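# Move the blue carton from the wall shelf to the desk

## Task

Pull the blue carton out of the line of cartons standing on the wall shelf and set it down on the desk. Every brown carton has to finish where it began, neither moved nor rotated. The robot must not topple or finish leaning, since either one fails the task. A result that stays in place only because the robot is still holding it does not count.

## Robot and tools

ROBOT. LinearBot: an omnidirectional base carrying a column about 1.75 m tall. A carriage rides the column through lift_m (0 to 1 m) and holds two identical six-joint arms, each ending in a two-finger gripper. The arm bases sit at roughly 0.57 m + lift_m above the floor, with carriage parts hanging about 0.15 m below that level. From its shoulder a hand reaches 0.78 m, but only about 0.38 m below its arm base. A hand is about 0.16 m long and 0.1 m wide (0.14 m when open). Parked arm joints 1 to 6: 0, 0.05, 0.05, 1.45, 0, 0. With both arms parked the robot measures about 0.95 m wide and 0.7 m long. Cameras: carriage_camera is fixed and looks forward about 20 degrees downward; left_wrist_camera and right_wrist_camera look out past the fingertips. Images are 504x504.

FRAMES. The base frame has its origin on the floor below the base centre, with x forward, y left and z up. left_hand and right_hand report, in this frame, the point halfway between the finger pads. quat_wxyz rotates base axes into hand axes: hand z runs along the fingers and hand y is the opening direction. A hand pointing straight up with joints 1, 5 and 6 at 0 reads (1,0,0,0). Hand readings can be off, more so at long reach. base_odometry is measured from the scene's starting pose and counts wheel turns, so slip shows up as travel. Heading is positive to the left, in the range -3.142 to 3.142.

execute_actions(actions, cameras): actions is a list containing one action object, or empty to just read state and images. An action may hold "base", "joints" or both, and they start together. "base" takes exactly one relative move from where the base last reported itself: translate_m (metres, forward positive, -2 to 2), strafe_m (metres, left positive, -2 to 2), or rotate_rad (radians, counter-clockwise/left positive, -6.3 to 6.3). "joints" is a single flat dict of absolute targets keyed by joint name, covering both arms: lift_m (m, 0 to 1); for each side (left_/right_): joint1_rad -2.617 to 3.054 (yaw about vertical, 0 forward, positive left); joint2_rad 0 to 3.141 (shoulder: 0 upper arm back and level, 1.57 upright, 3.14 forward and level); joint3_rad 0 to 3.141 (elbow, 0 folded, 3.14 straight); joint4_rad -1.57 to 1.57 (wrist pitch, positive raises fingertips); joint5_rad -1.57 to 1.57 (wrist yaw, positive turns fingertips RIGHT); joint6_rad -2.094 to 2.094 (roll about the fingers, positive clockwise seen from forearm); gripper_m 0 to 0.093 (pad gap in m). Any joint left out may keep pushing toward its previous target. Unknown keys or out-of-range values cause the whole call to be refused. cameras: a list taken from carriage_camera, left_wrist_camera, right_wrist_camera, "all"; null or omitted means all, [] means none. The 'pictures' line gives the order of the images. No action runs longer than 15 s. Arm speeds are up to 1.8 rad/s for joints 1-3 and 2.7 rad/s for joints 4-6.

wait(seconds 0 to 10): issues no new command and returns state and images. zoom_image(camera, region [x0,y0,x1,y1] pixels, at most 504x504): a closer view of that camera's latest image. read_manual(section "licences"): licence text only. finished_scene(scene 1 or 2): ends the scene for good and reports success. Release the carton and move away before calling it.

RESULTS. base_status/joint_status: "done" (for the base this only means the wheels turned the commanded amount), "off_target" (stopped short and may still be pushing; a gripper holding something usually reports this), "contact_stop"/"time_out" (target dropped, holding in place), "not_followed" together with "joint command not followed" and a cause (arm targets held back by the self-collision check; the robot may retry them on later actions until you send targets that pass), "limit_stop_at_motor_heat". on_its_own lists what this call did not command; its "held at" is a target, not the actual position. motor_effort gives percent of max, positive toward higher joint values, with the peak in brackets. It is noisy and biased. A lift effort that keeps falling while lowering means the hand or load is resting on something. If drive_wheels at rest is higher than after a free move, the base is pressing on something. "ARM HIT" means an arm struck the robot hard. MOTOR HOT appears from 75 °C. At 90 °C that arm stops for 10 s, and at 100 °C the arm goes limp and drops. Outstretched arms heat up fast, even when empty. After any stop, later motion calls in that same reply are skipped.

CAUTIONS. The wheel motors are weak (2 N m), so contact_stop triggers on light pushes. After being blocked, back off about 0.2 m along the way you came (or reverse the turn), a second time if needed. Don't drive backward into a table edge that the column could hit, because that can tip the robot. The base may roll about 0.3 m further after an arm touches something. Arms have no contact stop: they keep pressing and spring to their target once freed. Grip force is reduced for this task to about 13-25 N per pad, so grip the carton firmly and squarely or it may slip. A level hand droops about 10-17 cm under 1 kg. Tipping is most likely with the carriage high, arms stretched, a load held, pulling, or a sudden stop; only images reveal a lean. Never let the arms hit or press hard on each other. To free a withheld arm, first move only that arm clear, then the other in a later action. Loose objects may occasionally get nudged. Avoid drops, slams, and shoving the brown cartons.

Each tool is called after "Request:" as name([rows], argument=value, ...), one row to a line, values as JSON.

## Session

Request:
execute_actions(actions=[], cameras=["carriage_camera"])

Scene clock: 0.00 s.
base_odometry: x=+0.000 y=+0.000 heading=+0.000 (m, m, rad; odometry frame)
base_status: not commanded
joint_positions: lift_m=+0.297 left_joint1_rad=-0.014 left_joint2_rad=+0.078 left_joint3_rad=+0.062 left_joint4_rad=+1.438 left_joint5_rad=+0.011 left_joint6_rad=-0.022 left_gripper_m=+0.095 right_joint1_rad=-0.023 right_joint2_rad=+0.059 right_joint3_rad=+0.051 right_joint4_rad=+1.462 right_joint5_rad=+0.047 right_joint6_rad=-0.014 right_gripper_m=+0.095
joint_status: not commanded
motor_effort: lift_m=+25 drive_wheels=-5 (%)
left_hand: x=+0.3189 y=+0.3291 z=+1.2829 quat_wxyz=(+0.997, +0.005, +0.074, -0.018) (m; base frame)
right_hand: x=+0.3103 y=-0.3404 z=+1.2808 quat_wxyz=(+0.998, +0.024, +0.058, -0.020) (m; base frame)
pictures: carriage_camera
Images, in order (width x height): carriage_camera 504x504.

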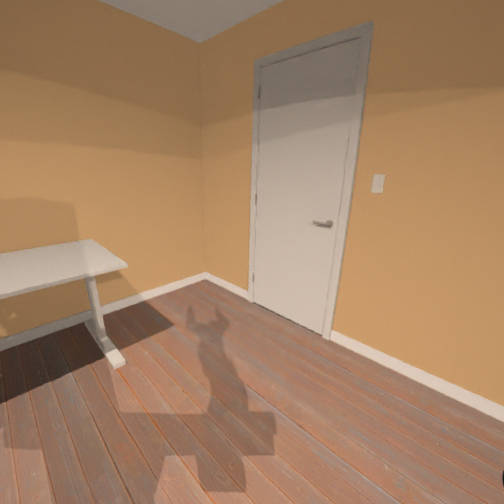

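Request:
execute_actions([
  {"base":{"rotate_rad":-2.39},"joints":{"lift_m":0.6}},
], cameras=["carriage_camera"])

Scene clock: 4.03 s.
base_odometry: x=+0.000 y=+0.000 heading=-2.389 (m, m, rad; odometry frame)
base_status: done
joint_positions: lift_m=+0.600 left_joint1_rad=-0.014 left_joint2_rad=+0.078 left_joint3_rad=+0.062 left_joint4_rad=+1.433 left_joint5_rad=+0.011 left_joint6_rad=-0.022 left_gripper_m=+0.095 right_joint1_rad=-0.023 right_joint2_rad=+0.059 right_joint3_rad=+0.051 right_joint4_rad=+1.459 right_joint5_rad=+0.047 right_joint6_rad=-0.014 right_gripper_m=+0.095
joint_status: all done
motor_effort: lift_m=+27(32) drive_wheels=+18(53) (%)
left_hand: x=+0.3201 y=+0.3290 z=+1.5855 quat_wxyz=(+0.997, +0.005, +0.076, -0.018) (m; base frame)
right_hand: x=+0.3110 y=-0.3404 z=+1.5834 quat_wxyz=(+0.998, +0.024, +0.060, -0.020) (m; base frame)
pictures: carriage_camera
Images, in order (width x height): carriage_camera 504x504.

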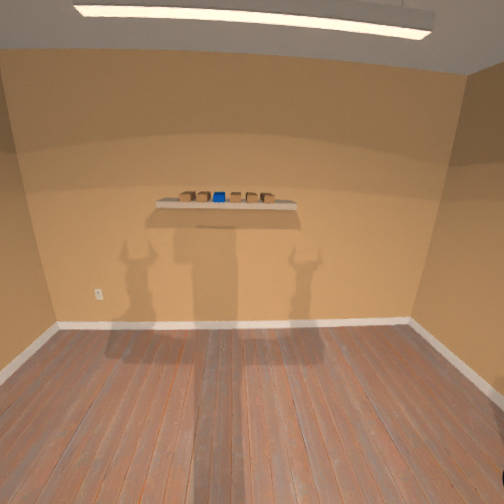

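Request:
execute_actions([
  {"base":{"rotate_rad":0.03}},
], cameras=[])

Request:
execute_actions([
  {"base":{"translate_m":1.15},"joints":{"lift_m":0.45,"left_joint1_rad":0,"left_joint2_rad":0.8,"left_joint3_rad":0.8,"left_joint4_rad":0,"left_joint5_rad":0,"left_joint6_rad":0,"left_gripper_m":0.085}},
], cameras=["carriage_camera","left_wrist_camera"])

Scene clock: 5.17 s.
base_odometry: x=+0.000 y=+0.000 heading=-2.358 (m, m, rad; odometry frame)
base_status: done
joint_positions: lift_m=+0.600 left_joint1_rad=-0.014 left_joint2_rad=+0.078 left_joint3_rad=+0.062 left_joint4_rad=+1.435 left_joint5_rad=+0.011 left_joint6_rad=-0.022 left_gripper_m=+0.095 right_joint1_rad=-0.023 right_joint2_rad=+0.059 right_joint3_rad=+0.051 right_joint4_rad=+1.459 right_joint5_rad=+0.047 right_joint6_rad=-0.014 right_gripper_m=+0.095
joint_status: not commanded
motor_effort: lift_m=+27(27) drive_wheels=+3(20) (%)
left_hand: x=+0.3198 y=+0.3291 z=+1.5855 quat_wxyz=(+0.997, +0.005, +0.076, -0.018) (m; base frame)
right_hand: x=+0.3110 y=-0.3404 z=+1.5834 quat_wxyz=(+0.998, +0.024, +0.060, -0.020) (m; base frame)
pictures: none
No camera images: the call's "cameras" was empty. Leave "cameras" out to get every camera's image.

Scene clock: 9.87 s.
base_odometry: x=-0.816 y=-0.810 heading=-2.359 (m, m, rad; odometry frame)
base_status: done
joint_positions: lift_m=+0.450 left_joint1_rad=-0.008 left_joint2_rad=+0.797 left_joint3_rad=+0.771 left_joint4_rad=-0.007 left_joint5_rad=+0.005 left_joint6_rad=-0.004 left_gripper_m=+0.085 right_joint1_rad=-0.023 right_joint2_rad=+0.059 right_joint3_rad=+0.051 right_joint4_rad=+1.460 right_joint5_rad=+0.047 right_joint6_rad=-0.014 right_gripper_m=+0.095
joint_status: all done
motor_effort: lift_m=+20(20) drive_wheels=-16(58) (%)
left_hand: x=+0.6079 y=+0.3280 z=+1.3508 quat_wxyz=(+0.695, +0.003, +0.719, -0.006) (m; base frame)
right_hand: x=+0.3107 y=-0.3404 z=+1.4341 quat_wxyz=(+0.998, +0.024, +0.059, -0.020) (m; base frame)
pictures: carriage_camera, left_wrist_camera
Images, in order (width x height): carriage_camera 504x504, left_wrist_camera 504x504.

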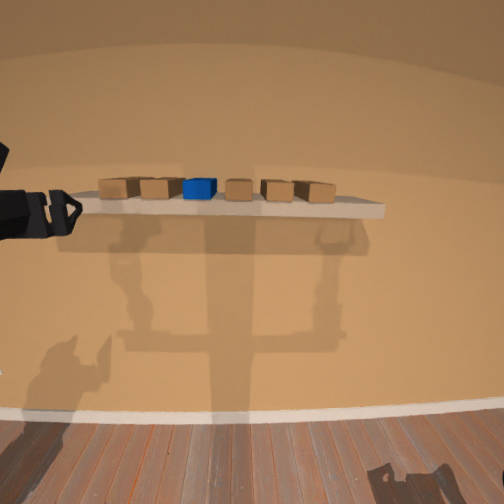

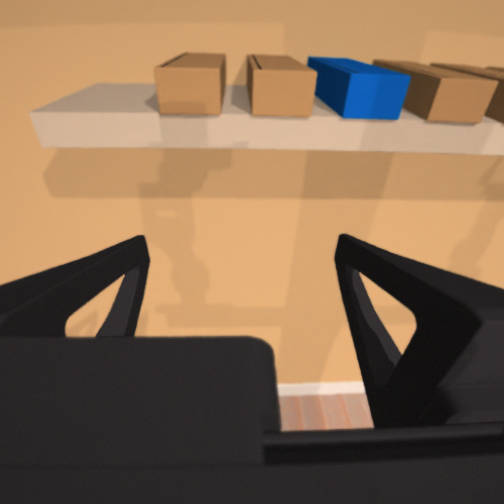

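Request:
execute_actions([
  {"base":{"rotate_rad":0.03}},
], cameras=[])

Request:
execute_actions([
  {"base":{"strafe_m":-0.2},"joints":{"lift_m":0.47,"left_gripper_m":0.093}},
], cameras=[])

Request:
execute_actions([
  {"base":{"translate_m":0.22}},
], cameras=["carriage_camera","left_wrist_camera"])

Scene clock: 11.13 s.
base_odometry: x=-0.817 y=-0.810 heading=-2.330 (m, m, rad; odometry frame)
base_status: done
joint_positions: lift_m=+0.450 left_joint1_rad=-0.008 left_joint2_rad=+0.797 left_joint3_rad=+0.771 left_joint4_rad=-0.007 left_joint5_rad=+0.004 left_joint6_rad=-0.004 left_gripper_m=+0.085 right_joint1_rad=-0.023 right_joint2_rad=+0.059 right_joint3_rad=+0.051 right_joint4_rad=+1.460 right_joint5_rad=+0.047 right_joint6_rad=-0.014 right_gripper_m=+0.095
joint_status: not commanded
motor_effort: lift_m=+20(20) drive_wheels=-14(16) (%)
left_hand: x=+0.6078 y=+0.3281 z=+1.3506 quat_wxyz=(+0.695, +0.003, +0.719, -0.006) (m; base frame)
right_hand: x=+0.3106 y=-0.3404 z=+1.4341 quat_wxyz=(+0.998, +0.024, +0.059, -0.020) (m; base frame)
pictures: none
No camera images: the call's "cameras" was empty. Leave "cameras" out to get every camera's image.

Scene clock: 13.20 s.
base_odometry: x=-0.962 y=-0.673 heading=-2.330 (m, m, rad; odometry frame)
base_status: done
joint_positions: lift_m=+0.470 left_joint1_rad=-0.008 left_joint2_rad=+0.797 left_joint3_rad=+0.780 left_joint4_rad=-0.005 left_joint5_rad=+0.004 left_joint6_rad=-0.004 left_gripper_m=+0.093 right_joint1_rad=-0.023 right_joint2_rad=+0.059 right_joint3_rad=+0.051 right_joint4_rad=+1.460 right_joint5_rad=+0.047 right_joint6_rad=-0.014 right_gripper_m=+0.095
joint_status: all done
motor_effort: lift_m=+27(34) drive_wheels=-8(41) (%)
left_hand: x=+0.6075 y=+0.3281 z=+1.3746 quat_wxyz=(+0.699, +0.003, +0.715, -0.006) (m; base frame)
right_hand: x=+0.3106 y=-0.3404 z=+1.4534 quat_wxyz=(+0.998, +0.024, +0.059, -0.020) (m; base frame)
pictures: none
No camera images: the call's "cameras" was empty. Leave "cameras" out to get every camera's image.

Scene clock: 15.47 s.
base_odometry: x=-1.114 y=-0.832 heading=-2.331 (m, m, rad; odometry frame)
base_status: done
joint_positions: lift_m=+0.470 left_joint1_rad=-0.008 left_joint2_rad=+0.797 left_joint3_rad=+0.780 left_joint4_rad=-0.007 left_joint5_rad=+0.004 left_joint6_rad=-0.004 left_gripper_m=+0.093 right_joint1_rad=-0.023 right_joint2_rad=+0.059 right_joint3_rad=+0.051 right_joint4_rad=+1.461 right_joint5_rad=+0.047 right_joint6_rad=-0.014 right_gripper_m=+0.095
joint_status: not commanded
motor_effort: lift_m=+27(27) drive_wheels=-13(42) (%)
left_hand: x=+0.6075 y=+0.3281 z=+1.3742 quat_wxyz=(+0.698, +0.003, +0.716, -0.006) (m; base frame)
right_hand: x=+0.3106 y=-0.3404 z=+1.4534 quat_wxyz=(+0.998, +0.024, +0.059, -0.020) (m; base frame)
pictures: carriage_camera, left_wrist_camera
Images, in order (width x height): carriage_camera 504x504, left_wrist_camera 504x504.

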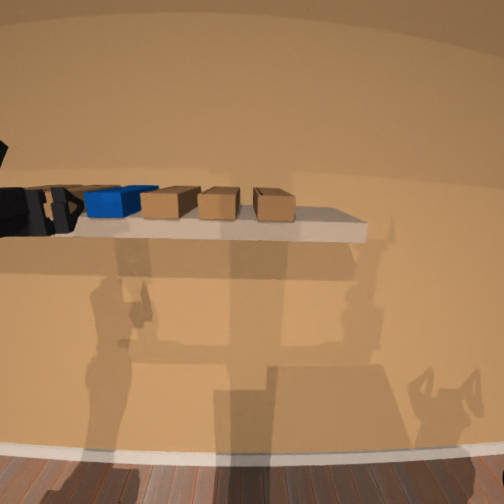

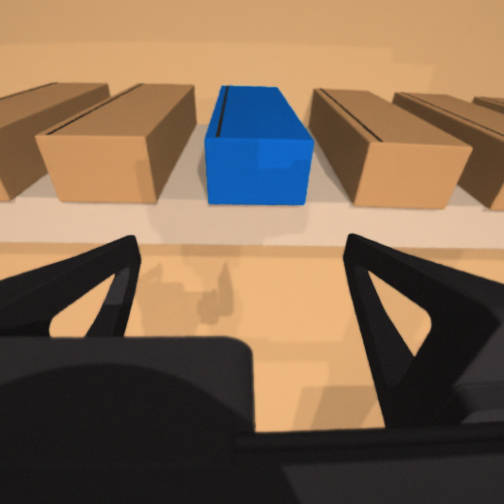

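Request:
execute_actions([
  {"base":{"strafe_m":-0.011},"joints":{"lift_m":0.462}},
], cameras=[])

Request:
execute_actions([
  {"base":{"translate_m":0.1}},
], cameras=["left_wrist_camera"])

Scene clock: 16.73 s.
base_odometry: x=-1.122 y=-0.825 heading=-2.330 (m, m, rad; odometry frame)
base_status: done
joint_positions: lift_m=+0.462 left_joint1_rad=-0.008 left_joint2_rad=+0.797 left_joint3_rad=+0.780 left_joint4_rad=-0.011 left_joint5_rad=+0.004 left_joint6_rad=-0.004 left_gripper_m=+0.093 right_joint1_rad=-0.023 right_joint2_rad=+0.059 right_joint3_rad=+0.051 right_joint4_rad=+1.461 right_joint5_rad=+0.047 right_joint6_rad=-0.014 right_gripper_m=+0.095
joint_status: all done
motor_effort: lift_m=+20(21) drive_wheels=-8(21) (%)
left_hand: x=+0.6074 y=+0.3281 z=+1.3658 quat_wxyz=(+0.697, +0.003, +0.717, -0.006) (m; base frame)
right_hand: x=+0.3106 y=-0.3404 z=+1.4461 quat_wxyz=(+0.998, +0.024, +0.059, -0.020) (m; base frame)
pictures: none
No camera images: the call's "cameras" was empty. Leave "cameras" out to get every camera's image.

Scene clock: 18.27 s.
base_odometry: x=-1.191 y=-0.897 heading=-2.331 (m, m, rad; odometry frame)
base_status: done
joint_positions: lift_m=+0.462 left_joint1_rad=-0.008 left_joint2_rad=+0.797 left_joint3_rad=+0.780 left_joint4_rad=-0.011 left_joint5_rad=+0.004 left_joint6_rad=-0.004 left_gripper_m=+0.093 right_joint1_rad=-0.023 right_joint2_rad=+0.059 right_joint3_rad=+0.051 right_joint4_rad=+1.460 right_joint5_rad=+0.047 right_joint6_rad=-0.014 right_gripper_m=+0.095
joint_status: not commanded
motor_effort: lift_m=+21(21) drive_wheels=-13(46) (%)
left_hand: x=+0.6074 y=+0.3281 z=+1.3659 quat_wxyz=(+0.697, +0.003, +0.717, -0.006) (m; base frame)
right_hand: x=+0.3106 y=-0.3404 z=+1.4461 quat_wxyz=(+0.998, +0.024, +0.059, -0.020) (m; base frame)
pictures: left_wrist_camera
Images, in order (width x height): left_wrist_camera 504x504.

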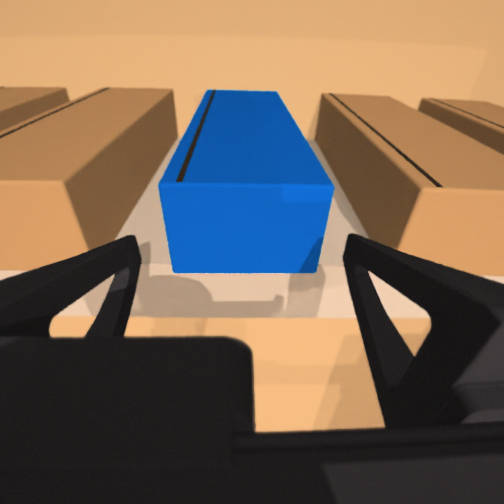

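Request:
execute_actions([
  {"base":{"translate_m":0.07},"joints":{"lift_m":0.467}},
], cameras=["left_wrist_camera"])

Request:
execute_actions([
  {"joints":{"left_gripper_m":0.0}},
], cameras=[])

Request:
execute_actions([
  {"joints":{"lift_m":0.487}},
], cameras=["left_wrist_camera","carriage_camera"])

Scene clock: 20.30 s.
base_odometry: x=-1.239 y=-0.948 heading=-2.331 (m, m, rad; odometry frame)
base_status: done
joint_positions: lift_m=+0.467 left_joint1_rad=-0.008 left_joint2_rad=+0.798 left_joint3_rad=+0.781 left_joint4_rad=-0.009 left_joint5_rad=+0.004 left_joint6_rad=-0.004 left_gripper_m=+0.093 right_joint1_rad=-0.023 right_joint2_rad=+0.059 right_joint3_rad=+0.051 right_joint4_rad=+1.460 right_joint5_rad=+0.047 right_joint6_rad=-0.014 right_gripper_m=+0.095
joint_status: all done
motor_effort: lift_m=+28(33) drive_wheels=-13(51) (%)
left_hand: x=+0.6075 y=+0.3281 z=+1.3713 quat_wxyz=(+0.698, +0.003, +0.716, -0.006) (m; base frame)
right_hand: x=+0.3106 y=-0.3404 z=+1.4504 quat_wxyz=(+0.998, +0.024, +0.059, -0.020) (m; base frame)
pictures: left_wrist_camera
Images, in order (width x height): left_wrist_camera 504x504.

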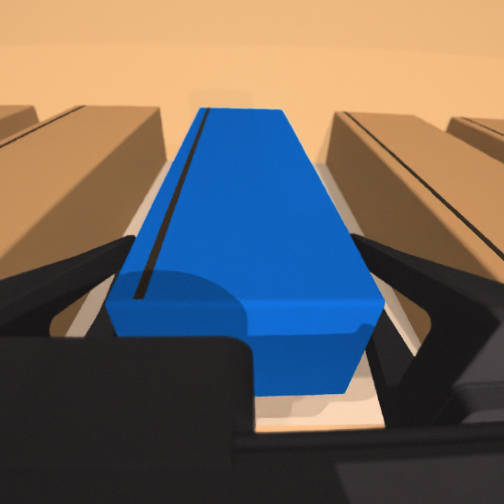

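Scene clock: 21.03 s.
base_odometry: x=-1.239 y=-0.948 heading=-2.331 (m, m, rad; odometry frame)
base_status: not commanded
joint_positions: lift_m=+0.467 left_joint1_rad=-0.008 left_joint2_rad=+0.798 left_joint3_rad=+0.781 left_joint4_rad=-0.009 left_joint5_rad=+0.004 left_joint6_rad=-0.004 left_gripper_m=+0.086 right_joint1_rad=-0.023 right_joint2_rad=+0.059 right_joint3_rad=+0.051 right_joint4_rad=+1.460 right_joint5_rad=+0.047 right_joint6_rad=-0.014 right_gripper_m=+0.095
joint_status: left_gripper_m off_target (ended at +0.086, target +0.000)
motor_effort: lift_m=+28(27) drive_wheels=-11(10) (%)
left_hand: x=+0.6075 y=+0.3281 z=+1.3714 quat_wxyz=(+0.698, +0.003, +0.716, -0.006) (m; base frame)
right_hand: x=+0.3106 y=-0.3404 z=+1.4504 quat_wxyz=(+0.998, +0.024, +0.059, -0.020) (m; base frame)
pictures: none
No camera images: the call's "cameras" was empty. Leave "cameras" out to get every camera's image.

Scene clock: 21.60 s.
base_odometry: x=-1.239 y=-0.948 heading=-2.331 (m, m, rad; odometry frame)
base_status: not commanded
joint_positions: lift_m=+0.487 left_joint1_rad=-0.008 left_joint2_rad=+0.798 left_joint3_rad=+0.781 left_joint4_rad=-0.021 left_joint5_rad=+0.004 left_joint6_rad=-0.004 left_gripper_m=+0.086 right_joint1_rad=-0.023 right_joint2_rad=+0.059 right_joint3_rad=+0.051 right_joint4_rad=+1.460 right_joint5_rad=+0.047 right_joint6_rad=-0.014 right_gripper_m=+0.095
joint_status: all done
motor_effort: lift_m=+27(32) drive_wheels=-8(10) (%)
left_hand: x=+0.6074 y=+0.3281 z=+1.3883 quat_wxyz=(+0.694, +0.003, +0.720, -0.006) (m; base frame)
right_hand: x=+0.3106 y=-0.3404 z=+1.4704 quat_wxyz=(+0.998, +0.024, +0.059, -0.020) (m; base frame)
pictures: carriage_camera, left_wrist_camera
Images, in order (width x height): carriage_camera 504x504, left_wrist_camera 504x504.

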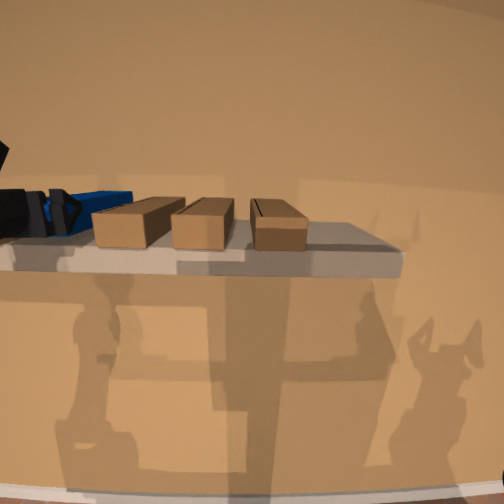

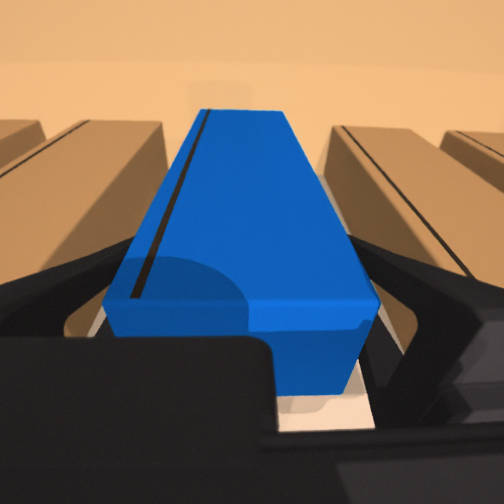

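Request:
execute_actions([
  {"base":{"translate_m":-0.5}},
], cameras=["left_wrist_camera"])

Request:
execute_actions([
  {"base":{"rotate_rad":-3.14},"joints":{"lift_m":0.1}},
], cameras=["carriage_camera"])

Request:
execute_actions([
  {"base":{"translate_m":1.6}},
], cameras=["carriage_camera"])

Scene clock: 25.30 s.
base_odometry: x=-0.895 y=-0.585 heading=-2.331 (m, m, rad; odometry frame)
base_status: done
joint_positions: lift_m=+0.487 left_joint1_rad=-0.008 left_joint2_rad=+0.798 left_joint3_rad=+0.781 left_joint4_rad=-0.027 left_joint5_rad=+0.004 left_joint6_rad=-0.004 left_gripper_m=+0.086 right_joint1_rad=-0.023 right_joint2_rad=+0.059 right_joint3_rad=+0.051 right_joint4_rad=+1.459 right_joint5_rad=+0.047 right_joint6_rad=-0.014 right_gripper_m=+0.095
joint_status: not commanded
motor_effort: lift_m=+27(28) drive_wheels=-9(70) (%)
left_hand: x=+0.6073 y=+0.3281 z=+1.3870 quat_wxyz=(+0.692, +0.003, +0.722, -0.006) (m; base frame)
right_hand: x=+0.3110 y=-0.3404 z=+1.4704 quat_wxyz=(+0.998, +0.024, +0.060, -0.020) (m; base frame)
pictures: left_wrist_camera
Images, in order (width x height): left_wrist_camera 504x504.

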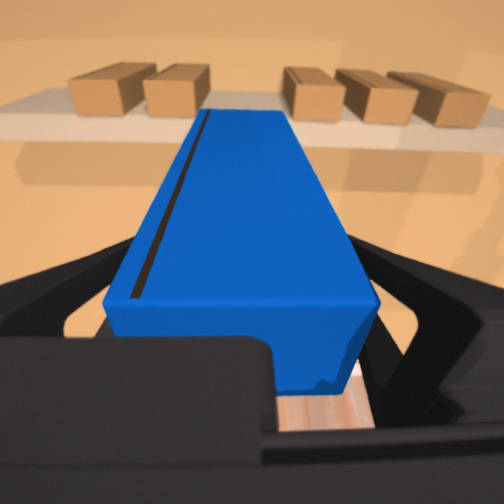

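Scene clock: 29.57 s.
base_odometry: x=-0.895 y=-0.585 heading=+0.814 (m, m, rad; odometry frame)
base_status: done
joint_positions: lift_m=+0.100 left_joint1_rad=-0.008 left_joint2_rad=+0.798 left_joint3_rad=+0.781 left_joint4_rad=-0.036 left_joint5_rad=+0.002 left_joint6_rad=-0.004 left_gripper_m=+0.086 right_joint1_rad=-0.023 right_joint2_rad=+0.059 right_joint3_rad=+0.051 right_joint4_rad=+1.456 right_joint5_rad=+0.047 right_joint6_rad=-0.014 right_gripper_m=+0.095
joint_status: all done
motor_effort: lift_m=+21(22) drive_wheels=+16(57) (%)
left_hand: x=+0.6072 y=+0.3285 z=+0.9984 quat_wxyz=(+0.688, +0.002, +0.725, -0.005) (m; base frame)
right_hand: x=+0.3118 y=-0.3404 z=+1.0839 quat_wxyz=(+0.998, +0.024, +0.061, -0.020) (m; base frame)
pictures: carriage_camera
Images, in order (width x height): carriage_camera 504x504.

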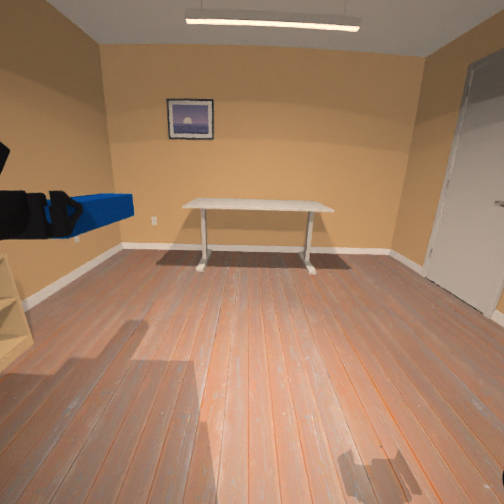

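Scene clock: 35.13 s.
base_odometry: x=+0.206 y=+0.576 heading=+0.812 (m, m, rad; odometry frame)
base_status: done
joint_positions: lift_m=+0.100 left_joint1_rad=-0.008 left_joint2_rad=+0.798 left_joint3_rad=+0.781 left_joint4_rad=-0.030 left_joint5_rad=+0.002 left_joint6_rad=-0.004 left_gripper_m=+0.086 right_joint1_rad=-0.023 right_joint2_rad=+0.059 right_joint3_rad=+0.051 right_joint4_rad=+1.457 right_joint5_rad=+0.047 right_joint6_rad=-0.014 right_gripper_m=+0.095
joint_status: not commanded
motor_effort: lift_m=+21(21) drive_wheels=-17(63) (%)
left_hand: x=+0.6073 y=+0.3285 z=+0.9999 quat_wxyz=(+0.691, +0.002, +0.723, -0.005) (m; base frame)
right_hand: x=+0.3115 y=-0.3404 z=+1.0839 quat_wxyz=(+0.998, +0.024, +0.061, -0.020) (m; base frame)
pictures: carriage_camera
Images, in order (width x height): carriage_camera 504x504.

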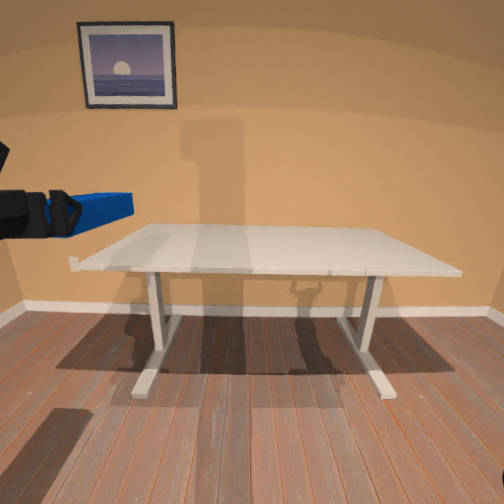

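Same desk, 0.1 m farther.

Request:
execute_actions([
  {"joints":{"left_joint2_rad":1.9,"left_joint3_rad":0.9,"left_joint4_rad":1.03}},
], cameras=[])

Request:
execute_actions([
  {"base":{"translate_m":0.4}},
], cameras=["carriage_camera"])

Request:
execute_actions([
  {"joints":{"lift_m":0.035}},
], cameras=["carriage_camera"])

Request:
execute_actions([
  {"joints":{"lift_m":0.02}},
], cameras=["carriage_camera"])

Scene clock: 37.40 s.
base_odometry: x=+0.206 y=+0.576 heading=+0.812 (m, m, rad; odometry frame)
base_status: not commanded
joint_positions: lift_m=+0.100 left_joint1_rad=-0.008 left_joint2_rad=+1.907 left_joint3_rad=+0.886 left_joint4_rad=+0.991 left_joint5_rad=+0.002 left_joint6_rad=-0.004 left_gripper_m=+0.086 right_joint1_rad=-0.023 right_joint2_rad=+0.059 right_joint3_rad=+0.051 right_joint4_rad=+1.457 right_joint5_rad=+0.047 right_joint6_rad=-0.014 right_gripper_m=+0.095
joint_status: all done
motor_effort: lift_m=+21(21) drive_wheels=-17(18) (%)
left_hand: x=+0.8120 y=+0.3268 z=+0.8307 quat_wxyz=(+0.696, +0.002, +0.718, -0.005) (m; base frame)
right_hand: x=+0.3115 y=-0.3404 z=+1.0839 quat_wxyz=(+0.998, +0.024, +0.061, -0.020) (m; base frame)
pictures: none
No camera images: the call's "cameras" was empty. Leave "cameras" out to get every camera's image.

Scene clock: 40.30 s.
base_odometry: x=+0.482 y=+0.866 heading=+0.812 (m, m, rad; odometry frame)
base_status: done
joint_positions: lift_m=+0.100 left_joint1_rad=-0.007 left_joint2_rad=+1.907 left_joint3_rad=+0.886 left_joint4_rad=+0.998 left_joint5_rad=+0.002 left_joint6_rad=-0.004 left_gripper_m=+0.086 right_joint1_rad=-0.023 right_joint2_rad=+0.059 right_joint3_rad=+0.051 right_joint4_rad=+1.459 right_joint5_rad=+0.047 right_joint6_rad=-0.014 right_gripper_m=+0.095
joint_status: not commanded
motor_effort: lift_m=+21(21) drive_wheels=-16(58) (%)
left_hand: x=+0.8121 y=+0.3274 z=+0.8323 quat_wxyz=(+0.699, +0.002, +0.715, -0.005) (m; base frame)
right_hand: x=+0.3110 y=-0.3404 z=+1.0840 quat_wxyz=(+0.998, +0.024, +0.060, -0.020) (m; base frame)
pictures: carriage_camera
Images, in order (width x height): carriage_camera 504x504.

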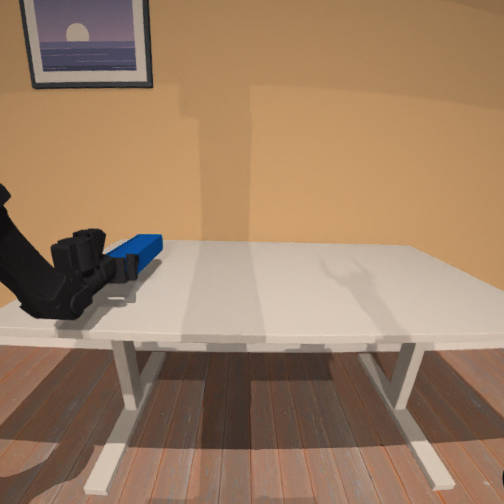

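Scene clock: 41.10 s.
base_odometry: x=+0.482 y=+0.866 heading=+0.812 (m, m, rad; odometry frame)
base_status: not commanded
joint_positions: lift_m=+0.035 left_joint1_rad=-0.007 left_joint2_rad=+1.911 left_joint3_rad=+0.886 left_joint4_rad=+0.999 left_joint5_rad=+0.002 left_joint6_rad=-0.004 left_gripper_m=+0.086 right_joint1_rad=-0.023 right_joint2_rad=+0.059 right_joint3_rad=+0.051 right_joint4_rad=+1.459 right_joint5_rad=+0.047 right_joint6_rad=-0.014 right_gripper_m=+0.095
joint_status: all done
motor_effort: lift_m=+21(21) drive_wheels=-13(14) (%)
left_hand: x=+0.8124 y=+0.3274 z=+0.7653 quat_wxyz=(+0.698, +0.002, +0.716, -0.005) (m; base frame)
right_hand: x=+0.3110 y=-0.3404 z=+1.0190 quat_wxyz=(+0.998, +0.024, +0.060, -0.020) (m; base frame)
pictures: carriage_camera
Images, in order (width x height): carriage_camera 504x504.

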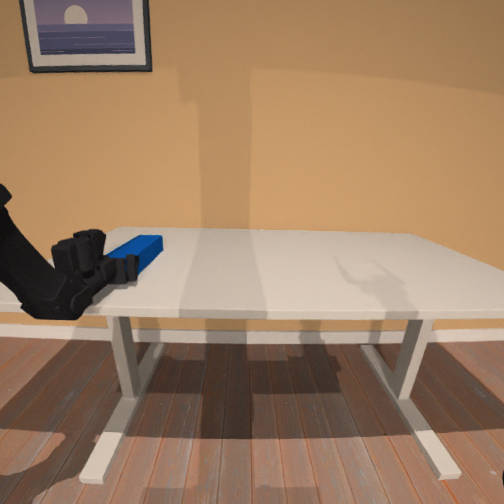

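Scene clock: 41.63 s.
base_odometry: x=+0.482 y=+0.866 heading=+0.812 (m, m, rad; odometry frame)
base_status: not commanded
joint_positions: lift_m=+0.020 left_joint1_rad=-0.007 left_joint2_rad=+1.909 left_joint3_rad=+0.886 left_joint4_rad=+1.037 left_joint5_rad=+0.002 left_joint6_rad=-0.003 left_gripper_m=+0.086 right_joint1_rad=-0.023 right_joint2_rad=+0.059 right_joint3_rad=+0.051 right_joint4_rad=+1.459 right_joint5_rad=+0.047 right_joint6_rad=-0.014 right_gripper_m=+0.095
joint_status: all done
motor_effort: lift_m=+20(21) drive_wheels=-12(12) (%)
left_hand: x=+0.8123 y=+0.3274 z=+0.7608 quat_wxyz=(+0.712, +0.002, +0.702, -0.004) (m; base frame)
right_hand: x=+0.3109 y=-0.3404 z=+1.0041 quat_wxyz=(+0.998, +0.024, +0.059, -0.020) (m; base frame)
pictures: carriage_camera
Images, in order (width x height): carriage_camera 504x504.

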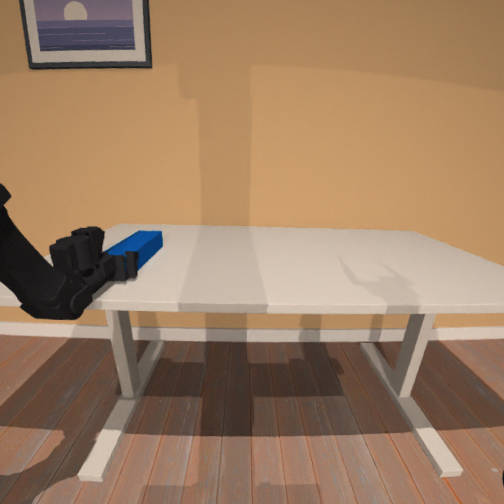

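Request:
execute_actions([
  {"joints":{"left_gripper_m":0.093}},
], cameras=[])

Request:
execute_actions([
  {"base":{"translate_m":-0.35},"joints":{"lift_m":0.03}},
], cameras=["carriage_camera"])

Scene clock: 42.73 s.
base_odometry: x=+0.482 y=+0.866 heading=+0.812 (m, m, rad; odometry frame)
base_status: not commanded
joint_positions: lift_m=+0.020 left_joint1_rad=-0.007 left_joint2_rad=+1.909 left_joint3_rad=+0.886 left_joint4_rad=+1.031 left_joint5_rad=+0.002 left_joint6_rad=-0.003 left_gripper_m=+0.093 right_joint1_rad=-0.023 right_joint2_rad=+0.059 right_joint3_rad=+0.051 right_joint4_rad=+1.459 right_joint5_rad=+0.047 right_joint6_rad=-0.014 right_gripper_m=+0.095
joint_status: all done
motor_effort: lift_m=+20(20) drive_wheels=-10(9) (%)
left_hand: x=+0.8123 y=+0.3274 z=+0.7593 quat_wxyz=(+0.710, +0.002, +0.705, -0.004) (m; base frame)
right_hand: x=+0.3109 y=-0.3404 z=+1.0041 quat_wxyz=(+0.998, +0.024, +0.059, -0.020) (m; base frame)
pictures: none
No camera images: the call's "cameras" was empty. Leave "cameras" out to get every camera's image.

Scene clock: 45.47 s.
base_odometry: x=+0.241 y=+0.612 heading=+0.810 (m, m, rad; odometry frame)
base_status: done
joint_positions: lift_m=+0.030 left_joint1_rad=-0.005 left_joint2_rad=+1.907 left_joint3_rad=+0.886 left_joint4_rad=+1.024 left_joint5_rad=+0.002 left_joint6_rad=-0.003 left_gripper_m=+0.093 right_joint1_rad=-0.023 right_joint2_rad=+0.059 right_joint3_rad=+0.051 right_joint4_rad=+1.458 right_joint5_rad=+0.047 right_joint6_rad=-0.014 right_gripper_m=+0.095
joint_status: all done
motor_effort: lift_m=+27(32) drive_wheels=-19(72) (%)
left_hand: x=+0.8122 y=+0.3284 z=+0.7679 quat_wxyz=(+0.708, +0.001, +0.706, -0.004) (m; base frame)
right_hand: x=+0.3112 y=-0.3404 z=+1.0134 quat_wxyz=(+0.998, +0.024, +0.060, -0.020) (m; base frame)
pictures: carriage_camera
Images, in order (width x height): carriage_camera 504x504.

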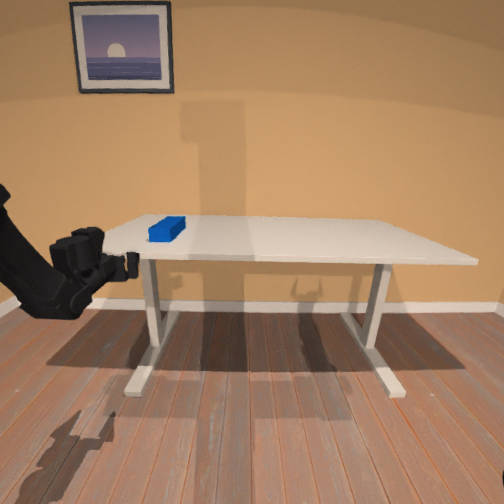

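Request:
finished_scene(scene=2)

The scene is finished: the task was done.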